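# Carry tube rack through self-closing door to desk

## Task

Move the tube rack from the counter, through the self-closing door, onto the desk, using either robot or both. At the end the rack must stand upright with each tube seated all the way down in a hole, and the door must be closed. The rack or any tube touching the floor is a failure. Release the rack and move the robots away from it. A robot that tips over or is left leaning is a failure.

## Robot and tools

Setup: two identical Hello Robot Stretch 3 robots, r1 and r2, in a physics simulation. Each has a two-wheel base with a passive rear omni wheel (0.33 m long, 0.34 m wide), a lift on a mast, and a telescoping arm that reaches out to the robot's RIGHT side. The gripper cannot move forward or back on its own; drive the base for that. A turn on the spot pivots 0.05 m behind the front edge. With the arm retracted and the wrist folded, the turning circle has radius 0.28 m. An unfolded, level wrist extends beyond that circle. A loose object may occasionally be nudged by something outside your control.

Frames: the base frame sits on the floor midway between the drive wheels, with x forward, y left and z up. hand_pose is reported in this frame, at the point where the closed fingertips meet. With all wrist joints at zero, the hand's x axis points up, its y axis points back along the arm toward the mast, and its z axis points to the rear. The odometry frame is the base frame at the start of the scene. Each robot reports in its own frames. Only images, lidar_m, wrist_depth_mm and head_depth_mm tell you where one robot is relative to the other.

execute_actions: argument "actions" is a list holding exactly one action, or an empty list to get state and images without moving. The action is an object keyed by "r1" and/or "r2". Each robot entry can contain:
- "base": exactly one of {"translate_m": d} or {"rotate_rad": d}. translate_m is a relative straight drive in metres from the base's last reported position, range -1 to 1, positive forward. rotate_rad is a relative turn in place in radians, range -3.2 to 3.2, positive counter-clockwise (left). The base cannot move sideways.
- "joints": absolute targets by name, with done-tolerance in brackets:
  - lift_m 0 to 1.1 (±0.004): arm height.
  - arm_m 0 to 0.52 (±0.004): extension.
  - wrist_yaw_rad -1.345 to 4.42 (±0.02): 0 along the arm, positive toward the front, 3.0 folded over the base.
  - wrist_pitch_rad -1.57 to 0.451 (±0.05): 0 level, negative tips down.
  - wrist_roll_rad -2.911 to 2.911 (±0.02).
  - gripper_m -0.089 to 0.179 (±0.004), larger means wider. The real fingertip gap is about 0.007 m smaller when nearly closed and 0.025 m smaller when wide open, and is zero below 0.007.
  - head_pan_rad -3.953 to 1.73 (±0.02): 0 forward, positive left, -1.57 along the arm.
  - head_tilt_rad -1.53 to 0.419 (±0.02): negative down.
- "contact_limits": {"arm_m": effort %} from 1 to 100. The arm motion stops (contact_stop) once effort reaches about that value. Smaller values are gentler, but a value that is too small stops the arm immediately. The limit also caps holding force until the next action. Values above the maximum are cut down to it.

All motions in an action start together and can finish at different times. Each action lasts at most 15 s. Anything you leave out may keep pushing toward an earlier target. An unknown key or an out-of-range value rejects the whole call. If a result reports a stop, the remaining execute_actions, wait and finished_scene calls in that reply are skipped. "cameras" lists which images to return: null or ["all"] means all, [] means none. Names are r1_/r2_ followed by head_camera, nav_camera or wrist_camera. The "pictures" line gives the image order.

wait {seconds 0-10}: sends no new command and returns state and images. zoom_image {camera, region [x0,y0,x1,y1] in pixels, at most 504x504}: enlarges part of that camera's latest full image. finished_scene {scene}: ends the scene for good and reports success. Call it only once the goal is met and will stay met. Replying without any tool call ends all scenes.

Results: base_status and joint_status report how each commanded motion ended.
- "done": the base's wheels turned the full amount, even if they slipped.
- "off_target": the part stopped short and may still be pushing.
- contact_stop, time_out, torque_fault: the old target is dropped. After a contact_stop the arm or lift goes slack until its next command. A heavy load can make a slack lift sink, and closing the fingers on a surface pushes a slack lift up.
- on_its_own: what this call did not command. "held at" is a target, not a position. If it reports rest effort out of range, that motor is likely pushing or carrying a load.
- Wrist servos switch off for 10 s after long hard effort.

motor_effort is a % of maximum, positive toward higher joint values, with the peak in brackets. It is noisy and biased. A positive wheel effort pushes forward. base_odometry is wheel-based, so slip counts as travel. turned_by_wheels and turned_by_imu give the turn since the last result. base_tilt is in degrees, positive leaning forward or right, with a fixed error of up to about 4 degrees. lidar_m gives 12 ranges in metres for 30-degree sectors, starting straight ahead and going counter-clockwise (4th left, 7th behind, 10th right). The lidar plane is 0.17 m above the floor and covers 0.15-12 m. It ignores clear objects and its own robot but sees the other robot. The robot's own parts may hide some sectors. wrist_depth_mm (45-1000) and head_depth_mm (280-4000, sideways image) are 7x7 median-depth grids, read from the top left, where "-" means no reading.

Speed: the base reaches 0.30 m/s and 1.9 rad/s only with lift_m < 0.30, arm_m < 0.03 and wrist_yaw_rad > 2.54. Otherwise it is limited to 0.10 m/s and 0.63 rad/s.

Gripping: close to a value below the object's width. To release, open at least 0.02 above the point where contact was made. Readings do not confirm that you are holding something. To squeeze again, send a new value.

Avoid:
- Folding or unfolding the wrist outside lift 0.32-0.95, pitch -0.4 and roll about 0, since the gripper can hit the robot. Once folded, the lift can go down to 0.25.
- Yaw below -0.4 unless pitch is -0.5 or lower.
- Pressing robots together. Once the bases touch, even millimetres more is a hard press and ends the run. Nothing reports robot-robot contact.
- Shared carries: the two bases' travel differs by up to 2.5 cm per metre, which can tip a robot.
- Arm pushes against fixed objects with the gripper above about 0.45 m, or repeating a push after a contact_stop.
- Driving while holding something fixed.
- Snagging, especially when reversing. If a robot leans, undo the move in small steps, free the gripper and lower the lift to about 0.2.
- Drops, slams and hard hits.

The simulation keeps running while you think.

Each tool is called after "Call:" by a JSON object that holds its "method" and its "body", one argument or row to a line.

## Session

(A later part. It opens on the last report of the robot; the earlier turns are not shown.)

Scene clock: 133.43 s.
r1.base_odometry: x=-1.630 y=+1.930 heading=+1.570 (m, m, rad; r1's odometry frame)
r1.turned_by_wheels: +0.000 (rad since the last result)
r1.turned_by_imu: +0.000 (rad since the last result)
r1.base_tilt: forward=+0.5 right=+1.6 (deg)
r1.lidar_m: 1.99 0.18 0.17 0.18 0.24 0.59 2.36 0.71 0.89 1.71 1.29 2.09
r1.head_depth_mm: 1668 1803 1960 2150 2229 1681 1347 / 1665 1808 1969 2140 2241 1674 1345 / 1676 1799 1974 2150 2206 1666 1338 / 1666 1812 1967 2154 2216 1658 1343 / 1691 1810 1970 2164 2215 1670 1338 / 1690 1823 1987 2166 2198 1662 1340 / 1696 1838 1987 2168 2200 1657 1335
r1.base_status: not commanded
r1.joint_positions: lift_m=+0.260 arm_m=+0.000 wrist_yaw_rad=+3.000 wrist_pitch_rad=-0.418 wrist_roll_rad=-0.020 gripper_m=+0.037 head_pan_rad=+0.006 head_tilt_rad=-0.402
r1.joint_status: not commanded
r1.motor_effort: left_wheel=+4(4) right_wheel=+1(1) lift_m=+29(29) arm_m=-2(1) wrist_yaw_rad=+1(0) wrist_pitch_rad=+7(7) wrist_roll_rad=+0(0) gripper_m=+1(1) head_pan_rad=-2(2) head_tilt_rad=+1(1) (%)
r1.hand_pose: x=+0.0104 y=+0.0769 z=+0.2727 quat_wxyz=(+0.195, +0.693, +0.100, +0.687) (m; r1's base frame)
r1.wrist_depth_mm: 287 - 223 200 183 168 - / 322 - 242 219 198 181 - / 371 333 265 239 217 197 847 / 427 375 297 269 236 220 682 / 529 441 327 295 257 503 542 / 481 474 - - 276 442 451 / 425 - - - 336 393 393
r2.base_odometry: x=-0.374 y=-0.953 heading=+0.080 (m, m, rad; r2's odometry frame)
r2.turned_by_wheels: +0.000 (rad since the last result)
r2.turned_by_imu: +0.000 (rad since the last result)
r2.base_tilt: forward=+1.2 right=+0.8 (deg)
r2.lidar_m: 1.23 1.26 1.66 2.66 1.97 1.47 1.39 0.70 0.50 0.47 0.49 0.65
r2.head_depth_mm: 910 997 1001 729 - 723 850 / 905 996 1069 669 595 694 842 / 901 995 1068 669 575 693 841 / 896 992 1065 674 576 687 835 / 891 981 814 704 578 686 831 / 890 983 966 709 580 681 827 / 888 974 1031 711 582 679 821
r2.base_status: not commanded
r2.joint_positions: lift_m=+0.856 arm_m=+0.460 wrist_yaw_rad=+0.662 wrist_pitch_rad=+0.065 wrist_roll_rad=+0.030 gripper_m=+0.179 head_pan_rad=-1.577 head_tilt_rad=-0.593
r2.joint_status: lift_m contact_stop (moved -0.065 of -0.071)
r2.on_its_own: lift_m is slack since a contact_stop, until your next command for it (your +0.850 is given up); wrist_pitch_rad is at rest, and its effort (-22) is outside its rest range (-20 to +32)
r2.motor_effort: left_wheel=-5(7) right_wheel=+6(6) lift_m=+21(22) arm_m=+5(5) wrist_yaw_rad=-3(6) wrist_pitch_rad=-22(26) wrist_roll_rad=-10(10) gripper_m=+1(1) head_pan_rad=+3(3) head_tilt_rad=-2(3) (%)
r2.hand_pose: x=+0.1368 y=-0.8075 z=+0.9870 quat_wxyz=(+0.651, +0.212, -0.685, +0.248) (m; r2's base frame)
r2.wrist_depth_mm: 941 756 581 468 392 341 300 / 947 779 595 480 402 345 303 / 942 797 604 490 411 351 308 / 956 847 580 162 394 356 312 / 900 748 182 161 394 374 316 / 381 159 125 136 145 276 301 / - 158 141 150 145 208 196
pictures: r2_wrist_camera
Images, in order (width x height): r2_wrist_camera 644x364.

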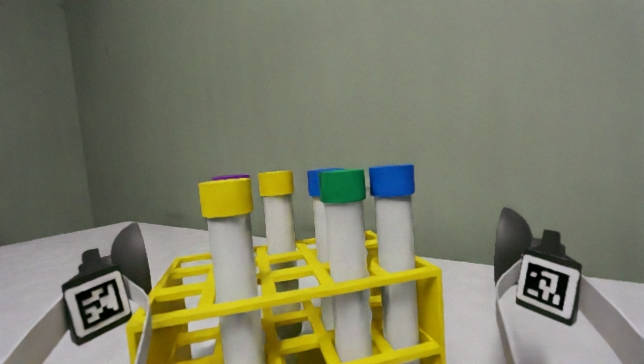

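Left finger landed on the rack. Raise, shift left.

Call:
{"method": "execute_actions", "body": {
  "actions": [
    {"r2":{"joints":{"lift_m":0.92}}}
  ],
  "cameras": []
}}

Call:
{"method": "execute_actions", "body": {
  "actions": [
    {"r2":{"base":{"translate_m":0.025},"joints":{"arm_m":0.45,"wrist_yaw_rad":0.68}}}
  ],
  "cameras": []
}}

Call:
{"method": "execute_actions", "body": {
  "actions": [
    {"r2":{"joints":{"lift_m":0.85}}}
  ],
  "cameras": ["r2_wrist_camera"]
}}

Scene clock: 139.27 s.
r1.base_odometry: x=-1.630 y=+1.930 heading=+1.570 (m, m, rad; r1's odometry frame)
r1.turned_by_wheels: +0.000 (rad since the last result)
r1.turned_by_imu: +0.000 (rad since the last result)
r1.base_tilt: forward=+0.5 right=+1.6 (deg)
r1.lidar_m: 1.99 0.18 0.17 0.18 0.24 0.59 2.36 0.71 0.88 1.71 1.29 2.08
r1.head_depth_mm: 1666 1793 1942 2152 2229 1691 1347 / 1669 1796 1950 2132 2244 1674 1346 / 1671 1812 1957 2150 2237 1675 1340 / 1672 1795 1972 2162 2209 1671 1338 / 1690 1820 1988 2167 2202 1667 1343 / 1685 1816 1982 2166 2196 1673 1339 / 1690 1817 1989 2185 2214 1669 1330
r1.base_status: not commanded
r1.joint_positions: lift_m=+0.260 arm_m=+0.000 wrist_yaw_rad=+3.000 wrist_pitch_rad=-0.418 wrist_roll_rad=-0.020 gripper_m=+0.037 head_pan_rad=+0.006 head_tilt_rad=-0.402
r1.joint_status: not commanded
r1.motor_effort: left_wheel=+5(4) right_wheel=+1(0) lift_m=+29(29) arm_m=-2(0) wrist_yaw_rad=+1(0) wrist_pitch_rad=+7(8) wrist_roll_rad=+0(1) gripper_m=+1(0) head_pan_rad=-2(3) head_tilt_rad=+2(1) (%)
r1.hand_pose: x=+0.0104 y=+0.0769 z=+0.2727 quat_wxyz=(+0.195, +0.693, +0.100, +0.687) (m; r1's base frame)
r1.wrist_depth_mm: 287 - 224 202 182 168 - / 324 - 243 220 199 182 - / 367 332 265 240 217 196 884 / 434 377 293 267 236 217 674 / 529 434 327 297 256 508 550 / 483 475 - - 278 442 458 / 424 - - - 338 392 394
r2.base_odometry: x=-0.374 y=-0.953 heading=+0.080 (m, m, rad; r2's odometry frame)
r2.turned_by_wheels: +0.000 (rad since the last result)
r2.turned_by_imu: -0.001 (rad since the last result)
r2.base_tilt: forward=+1.2 right=+0.9 (deg)
r2.lidar_m: 1.23 1.26 1.66 2.66 1.97 1.46 1.39 0.69 0.50 0.47 0.49 0.65
r2.head_depth_mm: 908 1000 1062 - 593 695 847 / 904 998 - 670 593 694 842 / 899 992 - 701 575 690 838 / 896 986 - 704 577 687 834 / 896 985 838 704 577 686 829 / 891 980 860 707 579 681 826 / 888 977 1031 707 582 678 819
r2.base_status: not commanded
r2.joint_positions: lift_m=+0.919 arm_m=+0.460 wrist_yaw_rad=+0.662 wrist_pitch_rad=-0.017 wrist_roll_rad=+0.007 gripper_m=+0.179 head_pan_rad=-1.577 head_tilt_rad=-0.593
r2.joint_status: all done
r2.motor_effort: left_wheel=-3(5) right_wheel=+2(6) lift_m=+29(31) arm_m=+4(4) wrist_yaw_rad=-2(2) wrist_pitch_rad=+6(22) wrist_roll_rad=-2(10) gripper_m=+0(1) head_pan_rad=+2(2) head_tilt_rad=-3(3) (%)
r2.hand_pose: x=+0.1359 y=-0.8063 z=+1.0298 quat_wxyz=(+0.668, +0.236, -0.669, +0.223) (m; r2's base frame)
r2.wrist_depth_mm: 881 713 556 453 385 334 292 / 932 750 572 474 394 340 300 / 942 793 601 485 404 350 307 / 941 843 626 502 418 355 313 / 635 668 574 482 420 378 317 / 410 386 188 167 216 339 319 / 281 278 151 155 154 264 253
pictures: none
No camera images: the call's "cameras" was empty. Leave "cameras" out to get every camera's image.

Scene clock: 141.37 s.
r1.base_odometry: x=-1.630 y=+1.930 heading=+1.570 (m, m, rad; r1's odometry frame)
r1.turned_by_wheels: +0.000 (rad since the last result)
r1.turned_by_imu: +0.000 (rad since the last result)
r1.base_tilt: forward=+0.6 right=+1.5 (deg)
r1.lidar_m: 1.99 0.18 0.17 0.18 0.24 0.59 2.35 0.71 0.88 1.71 1.30 2.09
r1.head_depth_mm: 1666 1808 1960 2151 2227 1681 1349 / 1671 1800 1953 2126 2219 1679 1343 / 1676 1799 1957 2147 2219 1684 1347 / 1667 1813 1962 2167 2204 1673 1345 / 1678 1809 1980 2174 2214 1665 1340 / 1694 1809 1995 2140 2220 1672 1328 / 1699 1826 1986 2167 2182 1659 1346
r1.base_status: not commanded
r1.joint_positions: lift_m=+0.260 arm_m=+0.000 wrist_yaw_rad=+3.000 wrist_pitch_rad=-0.418 wrist_roll_rad=-0.020 gripper_m=+0.037 head_pan_rad=+0.006 head_tilt_rad=-0.402
r1.joint_status: not commanded
r1.motor_effort: left_wheel=+5(4) right_wheel=+1(0) lift_m=+28(29) arm_m=-1(1) wrist_yaw_rad=+0(0) wrist_pitch_rad=+8(8) wrist_roll_rad=+0(0) gripper_m=+0(1) head_pan_rad=-2(2) head_tilt_rad=+1(1) (%)
r1.hand_pose: x=+0.0104 y=+0.0769 z=+0.2727 quat_wxyz=(+0.195, +0.693, +0.100, +0.687) (m; r1's base frame)
r1.wrist_depth_mm: 288 - 222 201 183 168 - / 321 - 243 219 197 181 - / 371 332 267 240 216 196 855 / 434 376 298 269 236 219 681 / 529 435 330 293 257 505 537 / 478 483 - - 274 443 455 / 426 - - - 340 398 392
r2.base_odometry: x=-0.349 y=-0.951 heading=+0.080 (m, m, rad; r2's odometry frame)
r2.turned_by_wheels: +0.000 (rad since the last result)
r2.turned_by_imu: -0.001 (rad since the last result)
r2.base_tilt: forward=+1.4 right=+0.8 (deg)
r2.lidar_m: 1.20 1.23 1.62 2.66 1.94 1.49 1.41 0.69 0.49 0.47 0.48 0.64
r2.head_depth_mm: 909 998 1063 - 592 695 844 / 906 990 - 669 574 692 841 / 897 992 - 700 574 689 837 / 894 981 - 703 577 684 834 / 891 981 808 703 576 683 829 / 887 979 960 708 580 679 824 / 887 975 1026 710 582 665 819
r2.base_status: done
r2.joint_positions: lift_m=+0.919 arm_m=+0.450 wrist_yaw_rad=+0.678 wrist_pitch_rad=-0.017 wrist_roll_rad=+0.007 gripper_m=+0.179 head_pan_rad=-1.577 head_tilt_rad=-0.593
r2.joint_status: all done
r2.motor_effort: left_wheel=-3(4) right_wheel=+1(8) lift_m=+29(30) arm_m=-6(5) wrist_yaw_rad=+3(3) wrist_pitch_rad=+5(6) wrist_roll_rad=-2(2) gripper_m=+1(1) head_pan_rad=+3(3) head_tilt_rad=-3(3) (%)
r2.hand_pose: x=+0.1390 y=-0.7947 z=+1.0298 quat_wxyz=(+0.667, +0.242, -0.667, +0.228) (m; r2's base frame)
r2.wrist_depth_mm: 900 750 578 469 392 339 300 / 911 802 600 487 404 348 305 / 911 827 628 498 418 356 312 / 926 885 647 518 430 365 318 / 642 669 583 496 427 380 324 / 411 388 379 171 135 137 322 / 279 279 258 147 142 250 254
pictures: none
No camera images: the call's "cameras" was empty. Leave "cameras" out to get every camera's image.

Scene clock: 142.83 s.
r1.base_odometry: x=-1.630 y=+1.930 heading=+1.570 (m, m, rad; r1's odometry frame)
r1.turned_by_wheels: +0.000 (rad since the last result)
r1.turned_by_imu: +0.000 (rad since the last result)
r1.base_tilt: forward=+0.6 right=+1.5 (deg)
r1.lidar_m: 1.99 0.18 0.17 0.18 0.24 0.59 2.36 0.71 0.89 1.71 1.30 2.09
r1.head_depth_mm: 1660 1797 1949 2143 2236 1677 1342 / 1672 1795 1967 2128 2229 1676 1344 / 1669 1805 1974 2163 2228 1661 1340 / 1684 1818 1952 2144 2220 1665 1338 / 1682 1821 1977 2168 2221 1679 1343 / 1683 1832 1985 2172 2206 1657 1330 / 1703 1816 1975 2160 2205 1661 1335
r1.base_status: not commanded
r1.joint_positions: lift_m=+0.260 arm_m=+0.000 wrist_yaw_rad=+3.000 wrist_pitch_rad=-0.418 wrist_roll_rad=-0.020 gripper_m=+0.037 head_pan_rad=+0.006 head_tilt_rad=-0.402
r1.joint_status: not commanded
r1.motor_effort: left_wheel=+5(4) right_wheel=+1(1) lift_m=+29(28) arm_m=-1(1) wrist_yaw_rad=+0(1) wrist_pitch_rad=+8(7) wrist_roll_rad=+0(0) gripper_m=+1(0) head_pan_rad=-2(2) head_tilt_rad=+1(0) (%)
r1.hand_pose: x=+0.0104 y=+0.0769 z=+0.2727 quat_wxyz=(+0.195, +0.693, +0.100, +0.687) (m; r1's base frame)
r1.wrist_depth_mm: 286 - 221 201 183 167 - / 323 - 241 221 198 180 - / 370 331 267 242 215 196 858 / 430 375 292 267 236 221 666 / 512 437 327 294 258 510 539 / 476 477 - - 276 449 462 / 429 - - - 338 393 394
r2.base_odometry: x=-0.349 y=-0.951 heading=+0.080 (m, m, rad; r2's odometry frame)
r2.turned_by_wheels: +0.000 (rad since the last result)
r2.turned_by_imu: +0.000 (rad since the last result)
r2.base_tilt: forward=+1.2 right=+0.8 (deg)
r2.lidar_m: 1.20 1.24 1.63 2.66 1.94 1.49 1.41 0.69 0.49 0.47 0.48 0.65
r2.head_depth_mm: 908 999 996 743 - 730 858 / 900 998 1058 657 574 695 841 / 900 997 1072 667 574 688 836 / 896 988 1055 645 577 684 832 / 887 982 809 690 577 682 831 / 888 980 1022 708 580 679 825 / 885 977 1029 710 582 664 818
r2.base_status: not commanded
r2.joint_positions: lift_m=+0.851 arm_m=+0.450 wrist_yaw_rad=+0.678 wrist_pitch_rad=-0.016 wrist_roll_rad=+0.005 gripper_m=+0.179 head_pan_rad=-1.577 head_tilt_rad=-0.593
r2.joint_status: all done
r2.motor_effort: left_wheel=-4(4) right_wheel=+2(2) lift_m=+12(29) arm_m=-5(5) wrist_yaw_rad=+3(3) wrist_pitch_rad=+5(6) wrist_roll_rad=-1(2) gripper_m=+0(1) head_pan_rad=+3(3) head_tilt_rad=-2(3) (%)
r2.hand_pose: x=+0.1390 y=-0.7947 z=+0.9611 quat_wxyz=(+0.667, +0.241, -0.666, +0.229) (m; r2's base frame)
r2.wrist_depth_mm: 899 749 582 469 395 341 301 / 917 796 600 486 406 348 307 / 909 826 624 162 122 343 312 / 905 782 631 165 129 352 318 / 397 416 135 114 125 131 313 / 263 242 150 133 130 134 223 / - 174 129 121 139 150 159
pictures: r2_wrist_camera
Images, in order (width x height): r2_wrist_camera 644x364.

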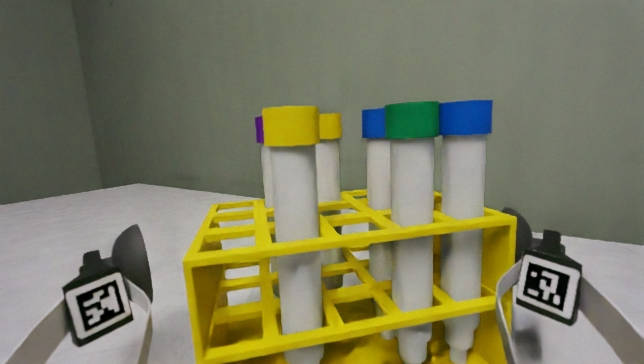

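Call:
{"method": "execute_actions", "body": {
  "actions": [
    {"r2":{"joints":{"gripper_m":0.07}}}
  ],
  "cameras": []
}}

Call:
{"method": "execute_actions", "body": {
  "actions": [
    {"r2":{"joints":{"lift_m":0.93}}}
  ],
  "cameras": ["r2_wrist_camera"]
}}

Scene clock: 150.33 s.
r1.base_odometry: x=-1.630 y=+1.930 heading=+1.570 (m, m, rad; r1's odometry frame)
r1.turned_by_wheels: +0.000 (rad since the last result)
r1.turned_by_imu: +0.001 (rad since the last result)
r1.base_tilt: forward=+0.6 right=+1.5 (deg)
r1.lidar_m: 1.99 0.18 0.17 0.18 0.24 0.59 2.35 0.71 0.88 1.71 1.31 2.09
r1.head_depth_mm: 1667 1792 1947 2112 2236 1673 1352 / 1663 1806 1956 2141 2205 1677 1345 / 1677 1802 1965 2150 2213 1665 1347 / 1673 1804 1977 2154 2225 1671 1342 / 1671 1820 1967 2177 2206 1662 1334 / 1687 1822 1976 2159 2222 1669 1339 / 1675 1825 1986 2172 2194 1650 1331
r1.base_status: not commanded
r1.joint_positions: lift_m=+0.260 arm_m=+0.000 wrist_yaw_rad=+3.000 wrist_pitch_rad=-0.418 wrist_roll_rad=-0.020 gripper_m=+0.037 head_pan_rad=+0.006 head_tilt_rad=-0.402
r1.joint_status: not commanded
r1.motor_effort: left_wheel=+4(4) right_wheel=+1(1) lift_m=+29(29) arm_m=-2(1) wrist_yaw_rad=+0(0) wrist_pitch_rad=+8(8) wrist_roll_rad=+0(0) gripper_m=+0(1) head_pan_rad=-2(2) head_tilt_rad=+1(0) (%)
r1.hand_pose: x=+0.0104 y=+0.0769 z=+0.2727 quat_wxyz=(+0.195, +0.693, +0.100, +0.687) (m; r1's base frame)
r1.wrist_depth_mm: 285 - 223 202 183 168 - / 323 - 242 220 199 180 - / 368 333 269 241 215 197 905 / 439 372 298 267 235 219 638 / 528 435 322 298 256 507 541 / 484 490 - - 275 449 456 / 425 - - - 336 394 390
r2.base_odometry: x=-0.349 y=-0.951 heading=+0.080 (m, m, rad; r2's odometry frame)
r2.turned_by_wheels: +0.000 (rad since the last result)
r2.turned_by_imu: -0.001 (rad since the last result)
r2.base_tilt: forward=+1.2 right=+0.9 (deg)
r2.lidar_m: 1.20 1.23 1.63 2.66 1.95 1.49 1.41 0.69 0.49 0.47 0.48 0.64
r2.head_depth_mm: 910 1003 997 745 - 734 861 / 903 997 1061 656 575 691 841 / 899 991 1075 669 573 691 836 / 895 989 1059 649 576 686 835 / 892 987 811 704 578 682 829 / 887 981 1022 706 580 680 825 / 885 978 1026 709 582 665 819
r2.base_status: not commanded
r2.joint_positions: lift_m=+0.851 arm_m=+0.450 wrist_yaw_rad=+0.679 wrist_pitch_rad=-0.016 wrist_roll_rad=+0.005 gripper_m=+0.072 head_pan_rad=-1.577 head_tilt_rad=-0.593
r2.joint_status: all done
r2.motor_effort: left_wheel=-3(3) right_wheel=+2(2) lift_m=+12(13) arm_m=-6(6) wrist_yaw_rad=+1(2) wrist_pitch_rad=+6(5) wrist_roll_rad=-2(2) gripper_m=-33(98) head_pan_rad=+3(2) head_tilt_rad=-2(2) (%)
r2.hand_pose: x=+0.1392 y=-0.7945 z=+0.9611 quat_wxyz=(+0.667, +0.241, -0.666, +0.229) (m; r2's base frame)
r2.wrist_depth_mm: 891 754 575 472 395 340 301 / 922 789 601 484 407 350 308 / 908 835 626 167 124 354 313 / 905 792 635 167 131 366 319 / 400 401 127 131 131 146 311 / 253 105 144 150 134 148 212 / 195 173 130 128 147 158 163
pictures: none
No camera images: the call's "cameras" was empty. Leave "cameras" out to get every camera's image.

Scene clock: 151.90 s.
r1.base_odometry: x=-1.630 y=+1.930 heading=+1.570 (m, m, rad; r1's odometry frame)
r1.turned_by_wheels: +0.000 (rad since the last result)
r1.turned_by_imu: +0.000 (rad since the last result)
r1.base_tilt: forward=+0.6 right=+1.5 (deg)
r1.lidar_m: 1.99 0.18 0.17 0.18 0.24 0.59 2.35 0.71 0.88 1.71 1.30 2.09
r1.head_depth_mm: 1656 1793 1957 2138 2238 1683 1342 / 1665 1797 1971 2144 2223 1689 1339 / 1672 1809 1968 2159 2216 1668 1341 / 1681 1813 1965 2152 2223 1671 1335 / 1680 1820 1968 2154 2221 1660 1333 / 1685 1831 1983 2171 2196 1663 1344 / 1691 1823 1985 2174 2215 1658 1333
r1.base_status: not commanded
r1.joint_positions: lift_m=+0.260 arm_m=+0.000 wrist_yaw_rad=+3.000 wrist_pitch_rad=-0.418 wrist_roll_rad=-0.020 gripper_m=+0.037 head_pan_rad=+0.006 head_tilt_rad=-0.402
r1.joint_status: not commanded
r1.motor_effort: left_wheel=+4(4) right_wheel=+1(1) lift_m=+29(29) arm_m=-1(1) wrist_yaw_rad=+1(1) wrist_pitch_rad=+7(8) wrist_roll_rad=+0(0) gripper_m=+1(1) head_pan_rad=-2(2) head_tilt_rad=+1(0) (%)
r1.hand_pose: x=+0.0104 y=+0.0769 z=+0.2727 quat_wxyz=(+0.195, +0.693, +0.100, +0.687) (m; r1's base frame)
r1.wrist_depth_mm: 283 - 222 202 184 168 - / 321 - 243 220 198 180 - / 366 333 267 242 215 196 842 / 441 375 298 267 236 218 656 / 533 437 330 296 259 500 541 / 483 474 - - 275 446 455 / 421 - - - 338 402 392
r2.base_odometry: x=-0.349 y=-0.951 heading=+0.080 (m, m, rad; r2's odometry frame)
r2.turned_by_wheels: +0.000 (rad since the last result)
r2.turned_by_imu: +0.000 (rad since the last result)
r2.base_tilt: forward=+1.2 right=+0.7 (deg)
r2.lidar_m: 1.20 1.24 1.63 2.67 1.94 1.49 1.41 0.69 0.49 0.47 0.48 0.65
r2.head_depth_mm: 905 999 1067 - 601 693 846 / 902 993 - 698 574 692 845 / 896 978 - 699 574 689 836 / 896 986 - 703 577 687 832 / 894 960 774 706 578 681 829 / 891 979 905 706 581 679 824 / 883 969 1029 708 582 665 820
r2.base_status: not commanded
r2.joint_positions: lift_m=+0.929 arm_m=+0.450 wrist_yaw_rad=+0.679 wrist_pitch_rad=-0.029 wrist_roll_rad=+0.005 gripper_m=+0.078 head_pan_rad=-1.577 head_tilt_rad=-0.593
r2.joint_status: all done
r2.on_its_own: gripper_m is held at +0.077, not at your +0.070, by its stall guard, which is still easing
r2.motor_effort: left_wheel=-3(3) right_wheel=+2(2) lift_m=+30(32) arm_m=-6(6) wrist_yaw_rad=+1(1) wrist_pitch_rad=+10(10) wrist_roll_rad=-1(1) gripper_m=-29(32) head_pan_rad=+3(3) head_tilt_rad=-4(2) (%)
r2.hand_pose: x=+0.1390 y=-0.7942 z=+1.0365 quat_wxyz=(+0.669, +0.246, -0.665, +0.225) (m; r2's base frame)
r2.wrist_depth_mm: 901 749 579 469 390 340 299 / 904 792 595 482 406 348 305 / 926 838 629 175 133 357 311 / 936 889 647 176 136 370 319 / 636 641 133 141 138 247 327 / 411 105 154 153 138 147 326 / 319 283 130 126 145 258 268
pictures: r2_wrist_camera
Images, in order (width x height): r2_wrist_camera 644x364.

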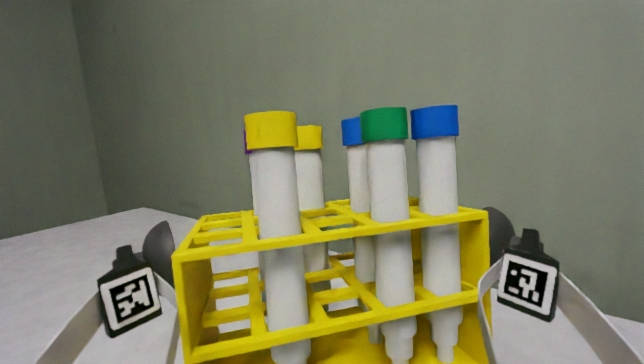

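Call:
{"method": "execute_actions", "body": {
  "actions": [
    {"r1":{"base":{"rotate_rad":0.8}},"r2":{"joints":{"arm_m":0.0,"gripper_m":0.085}}}
  ],
  "cameras": []
}}

Call:
{"method": "execute_actions", "body": {
  "actions": [
    {"r1":{"base":{"translate_m":0.6},"joints":{"head_pan_rad":-3.0,"head_tilt_rad":-0.6}},"r2":{"joints":{"wrist_yaw_rad":1.57,"lift_m":0.85,"head_pan_rad":0,"head_tilt_rad":-0.5}}}
  ],
  "cameras": ["r1_nav_camera"]
}}

Scene clock: 162.13 s.
r1.base_odometry: x=-1.630 y=+1.930 heading=+2.370 (m, m, rad; r1's odometry frame)
r1.turned_by_wheels: +0.800 (rad since the last result)
r1.turned_by_imu: +0.800 (rad since the last result)
r1.base_tilt: forward=+0.6 right=+1.5 (deg)
r1.lidar_m: - - 0.15 0.19 2.78 0.71 0.72 1.25 1.71 1.31 1.99 1.99
r1.head_depth_mm: - - - - - - - / - - - - - - - / - - - - - - - / - - - - - - - / - - - - - - - / - - - - - - - / - - - - - - -
r1.base_status: done
r1.joint_positions: lift_m=+0.260 arm_m=+0.000 wrist_yaw_rad=+3.000 wrist_pitch_rad=-0.418 wrist_roll_rad=-0.020 gripper_m=+0.037 head_pan_rad=+0.006 head_tilt_rad=-0.402
r1.joint_status: not commanded
r1.motor_effort: left_wheel=+1(13) right_wheel=+2(7) lift_m=+29(29) arm_m=-1(2) wrist_yaw_rad=+0(0) wrist_pitch_rad=+8(7) wrist_roll_rad=+0(0) gripper_m=+0(1) head_pan_rad=-2(2) head_tilt_rad=+2(1) (%)
r1.hand_pose: x=+0.0104 y=+0.0769 z=+0.2727 quat_wxyz=(+0.195, +0.693, +0.100, +0.687) (m; r1's base frame)
r1.wrist_depth_mm: - - - 286 153 105 80 / - - - 314 162 109 82 / 921 938 878 346 170 113 84 / 705 705 707 391 180 117 87 / 580 570 583 396 176 121 89 / 481 495 - - 170 127 92 / 428 - - - 224 127 95
r2.base_odometry: x=-0.349 y=-0.951 heading=+0.080 (m, m, rad; r2's odometry frame)
r2.turned_by_wheels: +0.000 (rad since the last result)
r2.turned_by_imu: -0.001 (rad since the last result)
r2.base_tilt: forward=+1.4 right=+0.7 (deg)
r2.lidar_m: 1.20 1.23 1.62 2.66 1.57 1.49 1.42 0.69 0.49 0.47 0.48 0.65
r2.head_depth_mm: 906 999 999 697 583 - - / 901 1000 1002 696 573 658 - / 898 996 1009 700 575 657 - / 896 989 1015 702 576 - - / 895 982 1016 734 420 - 867 / 886 978 1027 382 393 681 823 / 887 971 1028 651 356 671 822
r2.base_status: not commanded
r2.joint_positions: lift_m=+0.929 arm_m=+0.000 wrist_yaw_rad=+0.679 wrist_pitch_rad=-0.030 wrist_roll_rad=+0.005 gripper_m=+0.103 head_pan_rad=-1.577 head_tilt_rad=-0.593
r2.joint_status: gripper_m off_target (ended at +0.103, target +0.085); the others done
r2.on_its_own: gripper_m is held at +0.104, not at your +0.085, by its stall guard, which is still easing
r2.motor_effort: left_wheel=-3(3) right_wheel=+2(2) lift_m=+30(31) arm_m=-6(8) wrist_yaw_rad=+1(1) wrist_pitch_rad=+10(10) wrist_roll_rad=-1(2) gripper_m=-4(88) head_pan_rad=+3(2) head_tilt_rad=-3(2) (%)
r2.hand_pose: x=+0.1390 y=-0.3442 z=+1.0364 quat_wxyz=(+0.669, +0.246, -0.664, +0.225) (m; r2's base frame)
r2.wrist_depth_mm: 883 - - 961 814 694 618 / 887 - - - 823 720 629 / 894 - - 933 134 738 636 / 915 - 966 176 135 740 658 / 911 687 137 142 136 146 496 / 908 - 159 150 134 137 351 / 888 654 123 124 139 251 269
pictures: none
No camera images: the call's "cameras" was empty. Leave "cameras" out to get every camera's image.

Scene clock: 165.97 s.
r1.base_odometry: x=-2.061 y=+2.348 heading=+2.370 (m, m, rad; r1's odometry frame)
r1.turned_by_wheels: +0.000 (rad since the last result)
r1.turned_by_imu: +0.005 (rad since the last result)
r1.base_tilt: forward=+0.6 right=+1.5 (deg)
r1.lidar_m: 1.18 1.01 1.01 0.18 0.18 2.84 1.29 2.10 1.54 1.82 1.56 1.56
r1.head_depth_mm: 1099 1185 1293 1536 1698 1426 1197 / 1217 1323 1450 1602 1708 1430 1197 / 1376 1518 1673 1885 1751 1421 1197 / 1571 1757 2002 2156 1757 1429 1199 / 1859 2102 2420 2284 1762 1432 1201 / 2252 2615 2924 2310 1756 1429 1195 / 2361 2576 2245 2297 1760 1421 1199
r1.base_status: done
r1.joint_positions: lift_m=+0.260 arm_m=+0.000 wrist_yaw_rad=+3.000 wrist_pitch_rad=-0.418 wrist_roll_rad=-0.020 gripper_m=+0.037 head_pan_rad=-2.994 head_tilt_rad=-0.596
r1.joint_status: all done
r1.motor_effort: left_wheel=+1(24) right_wheel=+0(9) lift_m=+29(29) arm_m=+0(2) wrist_yaw_rad=+0(0) wrist_pitch_rad=+7(8) wrist_roll_rad=+0(0) gripper_m=+0(0) head_pan_rad=-2(31) head_tilt_rad=-1(14) (%)
r1.hand_pose: x=+0.0104 y=+0.0770 z=+0.2728 quat_wxyz=(+0.195, +0.693, +0.100, +0.687) (m; r1's base frame)
r1.wrist_depth_mm: 422 - 193 - 964 823 721 / 562 - 211 - - 887 776 / 849 431 228 933 890 874 762 / 727 518 252 673 668 676 664 / 575 559 274 557 561 549 537 / 482 492 - - 478 457 456 / 426 - - - 389 401 406
r2.base_odometry: x=-0.349 y=-0.951 heading=+0.080 (m, m, rad; r2's odometry frame)
r2.turned_by_wheels: +0.000 (rad since the last result)
r2.turned_by_imu: +0.000 (rad since the last result)
r2.base_tilt: forward=+1.1 right=+0.8 (deg)
r2.lidar_m: 1.20 1.23 1.63 1.67 1.67 1.49 1.41 0.69 0.50 0.47 0.48 0.65
r2.head_depth_mm: 999 1085 1192 1324 1483 1547 334 / 994 1084 1186 1311 1471 1548 1314 / 991 1082 1178 1310 1468 1544 1292 / 985 1069 1182 1301 1456 1553 1290 / 983 1069 1173 1297 1450 1554 1283 / 981 1064 1159 1290 1435 1561 1287 / 974 1059 1157 1282 1425 1536 1292
r2.base_status: not commanded
r2.joint_positions: lift_m=+0.851 arm_m=+0.000 wrist_yaw_rad=+1.567 wrist_pitch_rad=-0.030 wrist_roll_rad=+0.005 gripper_m=+0.105 head_pan_rad=-0.007 head_tilt_rad=-0.508
r2.joint_status: all done
r2.on_its_own: gripper_m is held at +0.104, not at your +0.085, by its stall guard, which is not easing now
r2.motor_effort: left_wheel=-2(3) right_wheel=+1(2) lift_m=+12(26) arm_m=-5(6) wrist_yaw_rad=+3(4) wrist_pitch_rad=+10(10) wrist_roll_rad=-1(1) gripper_m=-20(20) head_pan_rad=+3(35) head_tilt_rad=+3(8) (%)
r2.hand_pose: x=+0.2340 y=-0.1464 z=+0.9574 quat_wxyz=(+0.508, +0.508, -0.494, +0.490) (m; r2's base frame)
r2.wrist_depth_mm: - - - - - - 956 / - - - - - - 955 / - - - - 133 - 968 / - - - 179 135 560 512 / - - 135 143 135 146 333 / - - 159 150 135 137 332 / - - 123 124 139 433 367
pictures: r1_nav_camera (sideways: a quarter turn counterclockwise sets it upright)
Images, in order (width x height): r1_nav_camera 672x504.

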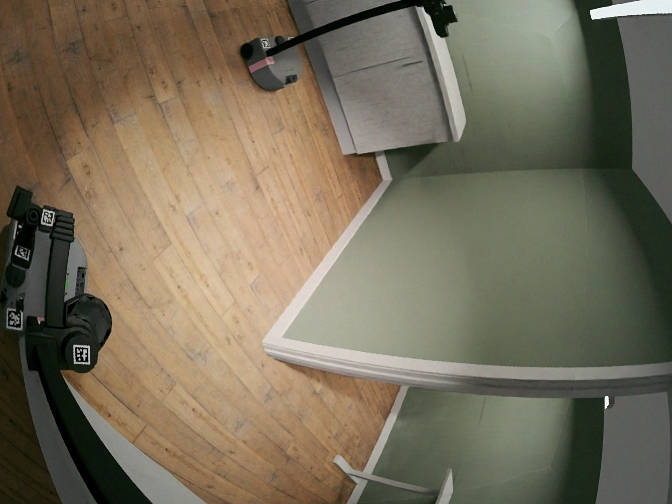

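Call:
{"method": "execute_actions", "body": {
  "actions": [
    {"r2":{"base":{"translate_m":-0.6}}}
  ],
  "cameras": []
}}

Call:
{"method": "execute_actions", "body": {
  "actions": [
    {"r2":{"base":{"rotate_rad":1.57}}}
  ],
  "cameras": []
}}

Call:
{"method": "execute_actions", "body": {
  "actions": [
    {"r2":{"base":{"translate_m":1.0}}}
  ],
  "cameras": ["r2_nav_camera"]
}}

Scene clock: 181.00 s.
r1.base_odometry: x=-2.061 y=+2.348 heading=+2.370 (m, m, rad; r1's odometry frame)
r1.turned_by_wheels: +0.000 (rad since the last result)
r1.turned_by_imu: +0.001 (rad since the last result)
r1.base_tilt: forward=+0.5 right=+1.6 (deg)
r1.lidar_m: 1.18 1.01 1.01 0.18 0.18 2.84 1.30 1.51 2.13 1.82 1.56 1.56
r1.head_depth_mm: 1094 1182 1292 1537 1711 1423 1195 / 1217 1322 1455 1607 1701 1428 1198 / 1372 1509 1675 1883 1768 1426 1202 / 1583 1769 2004 2146 1758 1426 1195 / 1853 2096 2441 2280 1748 1427 1199 / 2231 2643 2931 2297 1764 1427 1202 / 2371 2566 2220 1927 1762 1419 1196
r1.base_status: not commanded
r1.joint_positions: lift_m=+0.260 arm_m=+0.000 wrist_yaw_rad=+3.000 wrist_pitch_rad=-0.418 wrist_roll_rad=-0.020 gripper_m=+0.037 head_pan_rad=-2.994 head_tilt_rad=-0.596
r1.joint_status: not commanded
r1.motor_effort: left_wheel=+1(1) right_wheel=+0(0) lift_m=+28(29) arm_m=-1(0) wrist_yaw_rad=+1(2) wrist_pitch_rad=+7(7) wrist_roll_rad=+0(0) gripper_m=+0(1) head_pan_rad=-2(2) head_tilt_rad=-1(2) (%)
r1.hand_pose: x=+0.0104 y=+0.0770 z=+0.2728 quat_wxyz=(+0.195, +0.693, +0.100, +0.687) (m; r1's base frame)
r1.wrist_depth_mm: 409 - 194 - 986 817 719 / 561 - 209 - - 894 749 / 854 429 228 934 876 885 782 / 719 524 252 700 682 658 658 / 569 561 274 555 572 549 539 / 471 486 - - 476 459 461 / 419 - - - 387 392 391
r2.base_odometry: x=-0.947 y=-0.999 heading=+0.080 (m, m, rad; r2's odometry frame)
r2.turned_by_wheels: +0.000 (rad since the last result)
r2.turned_by_imu: +0.003 (rad since the last result)
r2.base_tilt: forward=+1.2 right=+0.7 (deg)
r2.lidar_m: 1.81 1.85 2.45 1.62 1.19 0.86 0.81 0.83 0.51 0.49 0.51 0.68
r2.head_depth_mm: 1519 1648 1462 1387 1403 1468 334 / 1506 1645 1792 2007 1977 1547 1313 / 1491 1634 1796 1968 1982 1548 1284 / 1498 1620 1782 1971 1980 1554 1282 / 1497 1614 1775 1966 1980 1556 1284 / 1484 1611 1770 1942 1982 1555 1292 / 1480 1613 1768 1925 1996 1562 1291
r2.base_status: done
r2.joint_positions: lift_m=+0.851 arm_m=+0.000 wrist_yaw_rad=+1.567 wrist_pitch_rad=-0.030 wrist_roll_rad=+0.005 gripper_m=+0.105 head_pan_rad=-0.007 head_tilt_rad=-0.507
r2.joint_status: not commanded
r2.on_its_own: gripper_m is held at +0.104, not at your +0.085, by its stall guard, which is not easing now
r2.motor_effort: left_wheel=-3(10) right_wheel=+2(3) lift_m=+12(13) arm_m=-5(5) wrist_yaw_rad=+3(2) wrist_pitch_rad=+10(10) wrist_roll_rad=-1(1) gripper_m=-20(20) head_pan_rad=+3(3) head_tilt_rad=+3(3) (%)
r2.hand_pose: x=+0.2340 y=-0.1463 z=+0.9574 quat_wxyz=(+0.508, +0.508, -0.494, +0.490) (m; r2's base frame)
r2.wrist_depth_mm: - - - - - - 984 / - - - - - - - / - - - - 133 - 967 / - - - 179 135 619 513 / - - 134 143 136 146 353 / - - 160 149 135 137 355 / - - 123 124 139 460 394
pictures: none
No camera images: the call's "cameras" was empty. Leave "cameras" out to get every camera's image.

Scene clock: 184.43 s.
r1.base_odometry: x=-2.061 y=+2.348 heading=+2.370 (m, m, rad; r1's odometry frame)
r1.turned_by_wheels: +0.000 (rad since the last result)
r1.turned_by_imu: +0.000 (rad since the last result)
r1.base_tilt: forward=+0.6 right=+1.7 (deg)
r1.lidar_m: 1.17 1.01 1.01 0.18 0.18 2.84 1.29 1.62 2.14 1.83 1.56 1.56
r1.head_depth_mm: 1094 1178 1295 1535 1698 1430 1198 / 1220 1332 1451 1603 1704 1426 1199 / 1383 1515 1684 1887 1760 1431 1200 / 1577 1769 1976 2164 1766 1426 1201 / 1851 2109 2443 2306 1763 1426 1200 / 2249 2631 2915 2284 1758 1429 1199 / 2373 2550 2220 1947 1757 1426 1202
r1.base_status: not commanded
r1.joint_positions: lift_m=+0.260 arm_m=+0.000 wrist_yaw_rad=+3.000 wrist_pitch_rad=-0.418 wrist_roll_rad=-0.020 gripper_m=+0.037 head_pan_rad=-2.994 head_tilt_rad=-0.596
r1.joint_status: not commanded
r1.motor_effort: left_wheel=+0(1) right_wheel=+0(0) lift_m=+29(29) arm_m=-1(0) wrist_yaw_rad=+1(0) wrist_pitch_rad=+7(8) wrist_roll_rad=+0(0) gripper_m=+1(1) head_pan_rad=-3(2) head_tilt_rad=-2(0) (%)
r1.hand_pose: x=+0.0104 y=+0.0770 z=+0.2728 quat_wxyz=(+0.195, +0.693, +0.100, +0.687) (m; r1's base frame)
r1.wrist_depth_mm: 406 - 193 - 960 840 737 / 551 - 210 - - 850 773 / 854 430 226 901 934 879 782 / 738 529 251 695 672 663 675 / 573 550 274 559 575 556 538 / 484 486 - - 480 454 462 / 424 - - - 387 398 390
r2.base_odometry: x=-0.947 y=-0.999 heading=+1.649 (m, m, rad; r2's odometry frame)
r2.turned_by_wheels: +1.570 (rad since the last result)
r2.turned_by_imu: +1.574 (rad since the last result)
r2.base_tilt: forward=+1.2 right=+0.7 (deg)
r2.lidar_m: 1.62 1.18 0.85 0.81 0.84 0.51 0.49 0.51 0.68 1.80 1.86 2.46
r2.head_depth_mm: 2214 2406 2605 2671 1965 1558 334 / 2186 2393 2606 2690 1969 1545 1314 / 2150 2408 2605 2560 1782 1556 1282 / 1436 1530 1690 1839 1841 1562 1279 / 1426 1547 1700 1891 1985 1565 1288 / 1444 1557 1701 1893 1995 1573 1293 / 1434 1562 1711 1898 2003 1557 1297
r2.base_status: done
r2.joint_positions: lift_m=+0.851 arm_m=+0.000 wrist_yaw_rad=+1.568 wrist_pitch_rad=-0.030 wrist_roll_rad=+0.005 gripper_m=+0.105 head_pan_rad=-0.007 head_tilt_rad=-0.507
r2.joint_status: not commanded
r2.on_its_own: gripper_m is held at +0.104, not at your +0.085, by its stall guard, which is not easing now
r2.motor_effort: left_wheel=-3(11) right_wheel=+2(8) lift_m=+12(13) arm_m=-6(6) wrist_yaw_rad=+3(3) wrist_pitch_rad=+10(10) wrist_roll_rad=-1(1) gripper_m=-20(21) head_pan_rad=+3(3) head_tilt_rad=+3(4) (%)
r2.hand_pose: x=+0.2340 y=-0.1462 z=+0.9574 quat_wxyz=(+0.507, +0.508, -0.494, +0.490) (m; r2's base frame)
r2.wrist_depth_mm: - - - - - - - / - - - - - - - / - - - - 134 - - / - - - 179 135 - - / - - 134 141 136 146 - / - - 159 150 135 137 - / - - 123 124 139 - -
pictures: none
No camera images: the call's "cameras" was empty. Leave "cameras" out to get every camera's image.

Scene clock: 195.83 s.
r1.base_odometry: x=-2.061 y=+2.348 heading=+2.370 (m, m, rad; r1's odometry frame)
r1.turned_by_wheels: +0.000 (rad since the last result)
r1.turned_by_imu: +0.001 (rad since the last result)
r1.base_tilt: forward=+0.5 right=+1.6 (deg)
r1.lidar_m: 1.17 1.01 1.01 0.18 0.18 2.85 1.29 0.63 2.13 1.82 1.56 1.56
r1.head_depth_mm: 1089 1179 1298 1534 1709 1427 1197 / 1212 1330 1450 1611 1701 1431 1194 / 1372 1503 1684 1888 1755 1424 1205 / 1578 1758 1989 2153 1760 1424 1198 / 1735 709 795 2037 1647 1217 1171 / 609 732 2886 2304 1651 1251 1120 / 494 2455 2183 2315 463 1382 1199
r1.base_status: not commanded
r1.joint_positions: lift_m=+0.260 arm_m=+0.000 wrist_yaw_rad=+3.000 wrist_pitch_rad=-0.418 wrist_roll_rad=-0.020 gripper_m=+0.037 head_pan_rad=-2.994 head_tilt_rad=-0.596
r1.joint_status: not commanded
r1.motor_effort: left_wheel=+1(0) right_wheel=+0(0) lift_m=+29(29) arm_m=+0(1) wrist_yaw_rad=+0(0) wrist_pitch_rad=+7(7) wrist_roll_rad=+0(0) gripper_m=+1(0) head_pan_rad=-2(2) head_tilt_rad=-1(1) (%)
r1.hand_pose: x=+0.0104 y=+0.0770 z=+0.2728 quat_wxyz=(+0.195, +0.693, +0.100, +0.687) (m; r1's base frame)
r1.wrist_depth_mm: 419 - 192 - 969 849 707 / 556 - 210 - - 872 763 / 840 430 227 875 890 862 758 / 696 535 252 685 679 660 686 / 584 549 276 563 588 547 532 / 475 499 - - 467 457 460 / 424 - - - 386 402 398
r2.base_odometry: x=-1.026 y=-0.002 heading=+1.649 (m, m, rad; r2's odometry frame)
r2.turned_by_wheels: +0.000 (rad since the last result)
r2.turned_by_imu: -0.008 (rad since the last result)
r2.base_tilt: forward=+1.2 right=+0.7 (deg)
r2.lidar_m: 0.63 0.75 1.03 0.85 0.88 1.16 1.50 1.54 1.85 1.76 1.81 0.63
r2.head_depth_mm: 505 561 1602 1800 1912 1559 334 / 1353 1476 1585 1775 1910 1561 1034 / 533 589 1570 1726 1828 1499 851 / 568 616 674 745 836 916 813 / 575 624 685 760 851 971 1117 / 577 627 689 762 854 973 1123 / 580 628 690 764 858 973 1124
r2.base_status: done
r2.joint_positions: lift_m=+0.851 arm_m=+0.000 wrist_yaw_rad=+1.568 wrist_pitch_rad=-0.030 wrist_roll_rad=+0.005 gripper_m=+0.105 head_pan_rad=-0.007 head_tilt_rad=-0.507
r2.joint_status: not commanded
r2.on_its_own: gripper_m is held at +0.104, not at your +0.085, by its stall guard, which is not easing now
r2.motor_effort: left_wheel=-3(4) right_wheel=+1(7) lift_m=+13(13) arm_m=-5(6) wrist_yaw_rad=+2(3) wrist_pitch_rad=+10(10) wrist_roll_rad=-1(1) gripper_m=-20(20) head_pan_rad=+3(3) head_tilt_rad=+4(2) (%)
r2.hand_pose: x=+0.2340 y=-0.1462 z=+0.9574 quat_wxyz=(+0.507, +0.508, -0.494, +0.490) (m; r2's base frame)
r2.wrist_depth_mm: 589 595 594 - - - - / 607 614 605 - - - - / 623 622 622 - 134 - - / 633 648 649 179 135 - - / 664 654 135 142 136 145 - / 691 - 159 150 134 137 - / 707 711 123 124 139 - -
pictures: r2_nav_camera (sideways: a quarter turn counterclockwise sets it upright)
Images, in order (width x height): r2_nav_camera 672x504.

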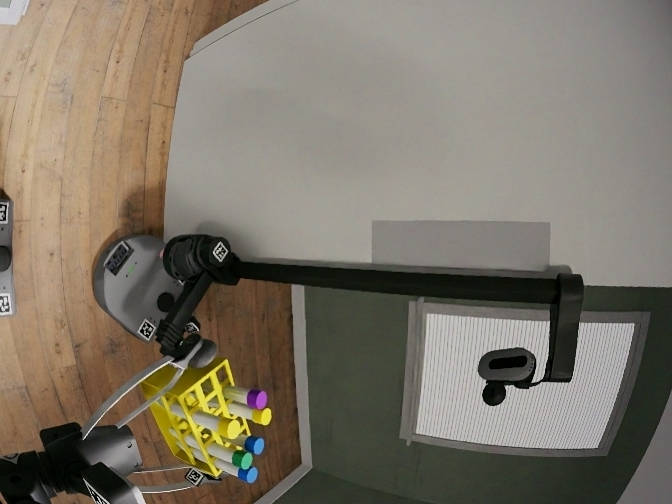

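Call:
{"method": "execute_actions", "body": {
  "actions": [
    {"r2":{"base":{"rotate_rad":1.2}}}
  ],
  "cameras": []
}}

Call:
{"method": "execute_actions", "body": {
  "actions": [
    {"r2":{"base":{"translate_m":0.55}}}
  ],
  "cameras": []
}}

Call:
{"method": "execute_actions", "body": {
  "actions": [
    {"r2":{"base":{"rotate_rad":0.37}}}
  ],
  "cameras": ["r2_nav_camera"]
}}

Scene clock: 206.67 s.
r1.base_odometry: x=-2.061 y=+2.348 heading=+2.370 (m, m, rad; r1's odometry frame)
r1.turned_by_wheels: +0.000 (rad since the last result)
r1.turned_by_imu: +0.000 (rad since the last result)
r1.base_tilt: forward=+0.6 right=+1.7 (deg)
r1.lidar_m: 1.18 1.01 1.01 0.18 0.18 2.84 1.30 0.63 2.14 1.83 1.57 1.56
r1.head_depth_mm: 1094 1174 1294 1535 1702 1425 1198 / 1217 1328 1445 1556 1701 1428 1199 / 1366 1507 1649 535 1705 1427 1195 / 1583 1764 1991 2026 1768 1433 1198 / 1851 2111 2445 570 1757 1384 1108 / 2204 2626 2924 566 1637 1216 1053 / 481 2523 738 493 1768 1423 1076
r1.base_status: not commanded
r1.joint_positions: lift_m=+0.260 arm_m=+0.000 wrist_yaw_rad=+3.000 wrist_pitch_rad=-0.418 wrist_roll_rad=-0.020 gripper_m=+0.037 head_pan_rad=-2.994 head_tilt_rad=-0.596
r1.joint_status: not commanded
r1.motor_effort: left_wheel=+1(1) right_wheel=+0(0) lift_m=+29(29) arm_m=-1(1) wrist_yaw_rad=-1(1) wrist_pitch_rad=+7(8) wrist_roll_rad=+0(0) gripper_m=+0(1) head_pan_rad=-2(2) head_tilt_rad=-3(2) (%)
r1.hand_pose: x=+0.0104 y=+0.0770 z=+0.2728 quat_wxyz=(+0.195, +0.693, +0.100, +0.687) (m; r1's base frame)
r1.wrist_depth_mm: 414 - 194 - 962 818 710 / 563 - 210 - - 875 750 / 836 427 228 899 877 859 777 / 724 524 251 682 660 674 660 / 569 545 276 555 575 537 540 / 476 491 - - 476 463 458 / 429 - - - 390 398 394
r2.base_odometry: x=-1.026 y=-0.002 heading=+2.849 (m, m, rad; r2's odometry frame)
r2.turned_by_wheels: +1.200 (rad since the last result)
r2.turned_by_imu: +1.203 (rad since the last result)
r2.base_tilt: forward=+1.2 right=+0.6 (deg)
r2.lidar_m: 2.63 0.85 0.92 1.38 1.50 1.62 1.78 1.76 1.90 0.63 0.66 0.80
r2.head_depth_mm: 2111 2158 1131 1152 1217 1293 334 / 2407 2564 2739 2668 1892 1509 1318 / 2754 2915 3206 2739 1983 1555 1283 / 2686 2883 3186 2724 1971 1565 1291 / 2588 2752 3098 2707 1971 1560 1288 / 2486 2617 2917 2720 1980 1559 1291 / 2407 2536 2802 2611 1978 1565 1232
r2.base_status: done
r2.joint_positions: lift_m=+0.851 arm_m=+0.000 wrist_yaw_rad=+1.568 wrist_pitch_rad=-0.030 wrist_roll_rad=+0.005 gripper_m=+0.105 head_pan_rad=-0.007 head_tilt_rad=-0.507
r2.joint_status: not commanded
r2.on_its_own: gripper_m is held at +0.104, not at your +0.085, by its stall guard, which is not easing now
r2.motor_effort: left_wheel=-4(10) right_wheel=+2(7) lift_m=+12(13) arm_m=-6(6) wrist_yaw_rad=+3(3) wrist_pitch_rad=+10(10) wrist_roll_rad=-1(1) gripper_m=-20(20) head_pan_rad=+2(3) head_tilt_rad=+2(2) (%)
r2.hand_pose: x=+0.2340 y=-0.1462 z=+0.9574 quat_wxyz=(+0.507, +0.508, -0.494, +0.490) (m; r2's base frame)
r2.wrist_depth_mm: - - - - 796 569 447 / - - - - 828 587 450 / - - - - 134 595 462 / 692 - - 179 135 614 468 / 680 - 135 142 136 145 469 / 681 - 159 150 135 137 465 / 687 - 123 124 139 575 511
pictures: none
No camera images: the call's "cameras" was empty. Leave "cameras" out to get every camera's image.

Scene clock: 213.63 s.
r1.base_odometry: x=-2.061 y=+2.348 heading=+2.370 (m, m, rad; r1's odometry frame)
r1.turned_by_wheels: +0.000 (rad since the last result)
r1.turned_by_imu: +0.001 (rad since the last result)
r1.base_tilt: forward=+0.6 right=+1.6 (deg)
r1.lidar_m: 1.18 1.01 1.01 0.18 0.18 0.79 0.79 2.10 2.14 1.82 1.57 1.56
r1.head_depth_mm: 715 764 849 1530 1710 1434 1146 / 1221 741 913 1561 1660 1247 1126 / 1373 1510 1680 1894 1758 1268 1145 / 1579 1770 2000 2180 1752 1429 1196 / 1854 2108 2457 2301 1760 1423 1201 / 2238 2627 2946 2289 1755 1430 1193 / 2345 2586 2268 2304 1748 1433 1199
r1.base_status: not commanded
r1.joint_positions: lift_m=+0.260 arm_m=+0.000 wrist_yaw_rad=+3.000 wrist_pitch_rad=-0.418 wrist_roll_rad=-0.020 gripper_m=+0.037 head_pan_rad=-2.994 head_tilt_rad=-0.596
r1.joint_status: not commanded
r1.motor_effort: left_wheel=+1(0) right_wheel=+0(0) lift_m=+28(29) arm_m=-1(1) wrist_yaw_rad=+0(1) wrist_pitch_rad=+7(7) wrist_roll_rad=+0(0) gripper_m=+1(1) head_pan_rad=-2(2) head_tilt_rad=-1(2) (%)
r1.hand_pose: x=+0.0104 y=+0.0770 z=+0.2728 quat_wxyz=(+0.195, +0.693, +0.100, +0.687) (m; r1's base frame)
r1.wrist_depth_mm: 410 - 194 - 992 825 718 / 549 - 209 - - 840 774 / 844 424 230 910 892 872 777 / 706 518 249 681 684 674 668 / 572 536 274 549 566 546 538 / 480 487 - - 487 459 459 / 419 - - - 384 398 387
r2.base_odometry: x=-1.552 y=+0.157 heading=+2.849 (m, m, rad; r2's odometry frame)
r2.turned_by_wheels: +0.000 (rad since the last result)
r2.turned_by_imu: -0.005 (rad since the last result)
r2.base_tilt: forward=+1.3 right=+0.6 (deg)
r2.lidar_m: 2.27 2.06 0.47 0.56 1.76 1.85 2.30 2.27 0.65 0.53 0.53 0.58
r2.head_depth_mm: 1799 1883 2000 2121 1958 1554 335 / 2077 2197 2347 2435 1965 1546 1320 / 2312 2446 2689 2573 1953 1555 1278 / 2259 2396 2683 2718 1970 1561 1291 / 2168 2300 2549 2654 1981 1561 1292 / 2083 2193 2422 2583 1991 1567 1291 / 1992 2148 2328 2464 1983 1566 1292
r2.base_status: done
r2.joint_positions: lift_m=+0.851 arm_m=+0.000 wrist_yaw_rad=+1.568 wrist_pitch_rad=-0.030 wrist_roll_rad=+0.005 gripper_m=+0.105 head_pan_rad=-0.007 head_tilt_rad=-0.507
r2.joint_status: not commanded
r2.on_its_own: gripper_m is held at +0.104, not at your +0.085, by its stall guard, which is not easing now
r2.motor_effort: left_wheel=-3(5) right_wheel=+2(7) lift_m=+13(12) arm_m=-6(6) wrist_yaw_rad=+2(2) wrist_pitch_rad=+10(10) wrist_roll_rad=-1(1) gripper_m=-20(20) head_pan_rad=+3(3) head_tilt_rad=+3(3) (%)
r2.hand_pose: x=+0.2340 y=-0.1462 z=+0.9574 quat_wxyz=(+0.507, +0.508, -0.494, +0.490) (m; r2's base frame)
r2.wrist_depth_mm: - - - - - 376 291 / - - - - - 378 295 / - - - - 134 389 299 / - - - 179 135 397 303 / - - 134 142 136 145 309 / - - 159 150 134 137 303 / - - 123 124 139 376 333
pictures: none
No camera images: the call's "cameras" was empty. Leave "cameras" out to get every camera's image.

Scene clock: 215.20 s.
r1.base_odometry: x=-2.061 y=+2.348 heading=+2.370 (m, m, rad; r1's odometry frame)
r1.turned_by_wheels: +0.000 (rad since the last result)
r1.turned_by_imu: +0.000 (rad since the last result)
r1.base_tilt: forward=+0.6 right=+1.6 (deg)
r1.lidar_m: 1.18 1.01 1.01 0.18 0.18 0.80 0.80 2.10 2.13 1.82 1.56 1.56
r1.head_depth_mm: 674 757 1261 1541 1693 1423 1127 / 1222 688 674 1492 1604 1252 1101 / 1371 1514 1689 1889 1767 1283 1143 / 1581 1774 1986 2145 1765 1420 1199 / 1856 2129 2469 2317 1756 1432 1202 / 2224 2633 2921 2276 1761 1421 1203 / 2337 2554 2247 2291 1754 1421 1205
r1.base_status: not commanded
r1.joint_positions: lift_m=+0.260 arm_m=+0.000 wrist_yaw_rad=+3.000 wrist_pitch_rad=-0.418 wrist_roll_rad=-0.020 gripper_m=+0.037 head_pan_rad=-2.994 head_tilt_rad=-0.596
r1.joint_status: not commanded
r1.motor_effort: left_wheel=+1(1) right_wheel=+0(0) lift_m=+28(29) arm_m=+0(1) wrist_yaw_rad=+0(1) wrist_pitch_rad=+7(7) wrist_roll_rad=+0(0) gripper_m=+1(1) head_pan_rad=-2(2) head_tilt_rad=-1(2) (%)
r1.hand_pose: x=+0.0104 y=+0.0770 z=+0.2728 quat_wxyz=(+0.195, +0.693, +0.100, +0.687) (m; r1's base frame)
r1.wrist_depth_mm: 416 - 196 - 930 817 728 / 558 - 210 - - 852 774 / 850 428 227 951 909 861 757 / 708 529 251 692 676 673 665 / 577 554 276 560 567 543 543 / 486 494 - - 482 460 454 / 425 - - - 393 394 395
r2.base_odometry: x=-1.552 y=+0.157 heading=-3.064 (m, m, rad; r2's odometry frame)
r2.turned_by_wheels: +0.370 (rad since the last result)
r2.turned_by_imu: +0.371 (rad since the last result)
r2.base_tilt: forward=+1.2 right=+0.7 (deg)
r2.lidar_m: 2.06 0.49 0.47 1.18 1.76 2.37 2.27 0.72 0.54 0.53 0.55 1.93
r2.head_depth_mm: 2091 2191 2469 2643 1952 1546 335 / 2088 2204 2489 2624 1968 1561 1318 / 2075 2199 2465 2604 1948 1559 1288 / 2058 2191 2474 2586 1983 1560 1282 / 2049 2178 2419 2577 1998 1562 1291 / 2068 2201 2456 2578 1983 1564 1289 / 2044 2228 2447 2594 1996 1566 1292
r2.base_status: done
r2.joint_positions: lift_m=+0.851 arm_m=+0.000 wrist_yaw_rad=+1.568 wrist_pitch_rad=-0.030 wrist_roll_rad=+0.005 gripper_m=+0.105 head_pan_rad=-0.007 head_tilt_rad=-0.507
r2.joint_status: not commanded
r2.on_its_own: gripper_m is held at +0.104, not at your +0.085, by its stall guard, which is not easing now
r2.motor_effort: left_wheel=-4(9) right_wheel=+3(7) lift_m=+12(12) arm_m=-6(6) wrist_yaw_rad=+2(3) wrist_pitch_rad=+10(10) wrist_roll_rad=-1(1) gripper_m=-20(20) head_pan_rad=+3(3) head_tilt_rad=+4(3) (%)
r2.hand_pose: x=+0.2340 y=-0.1462 z=+0.9574 quat_wxyz=(+0.507, +0.508, -0.494, +0.490) (m; r2's base frame)
r2.wrist_depth_mm: - - - - - - - / - - - - - - - / - - - - 134 - - / - - - 179 135 - - / - - 135 142 136 145 - / - - 159 150 135 138 452 / - - 123 124 139 - -
pictures: r2_nav_camera (sideways: a quarter turn counterclockwise sets it upright)
Images, in order (width x height): r2_nav_camera 672x504.

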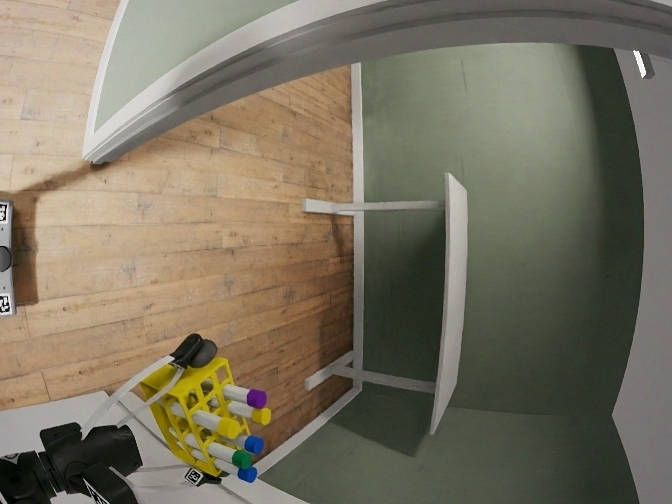

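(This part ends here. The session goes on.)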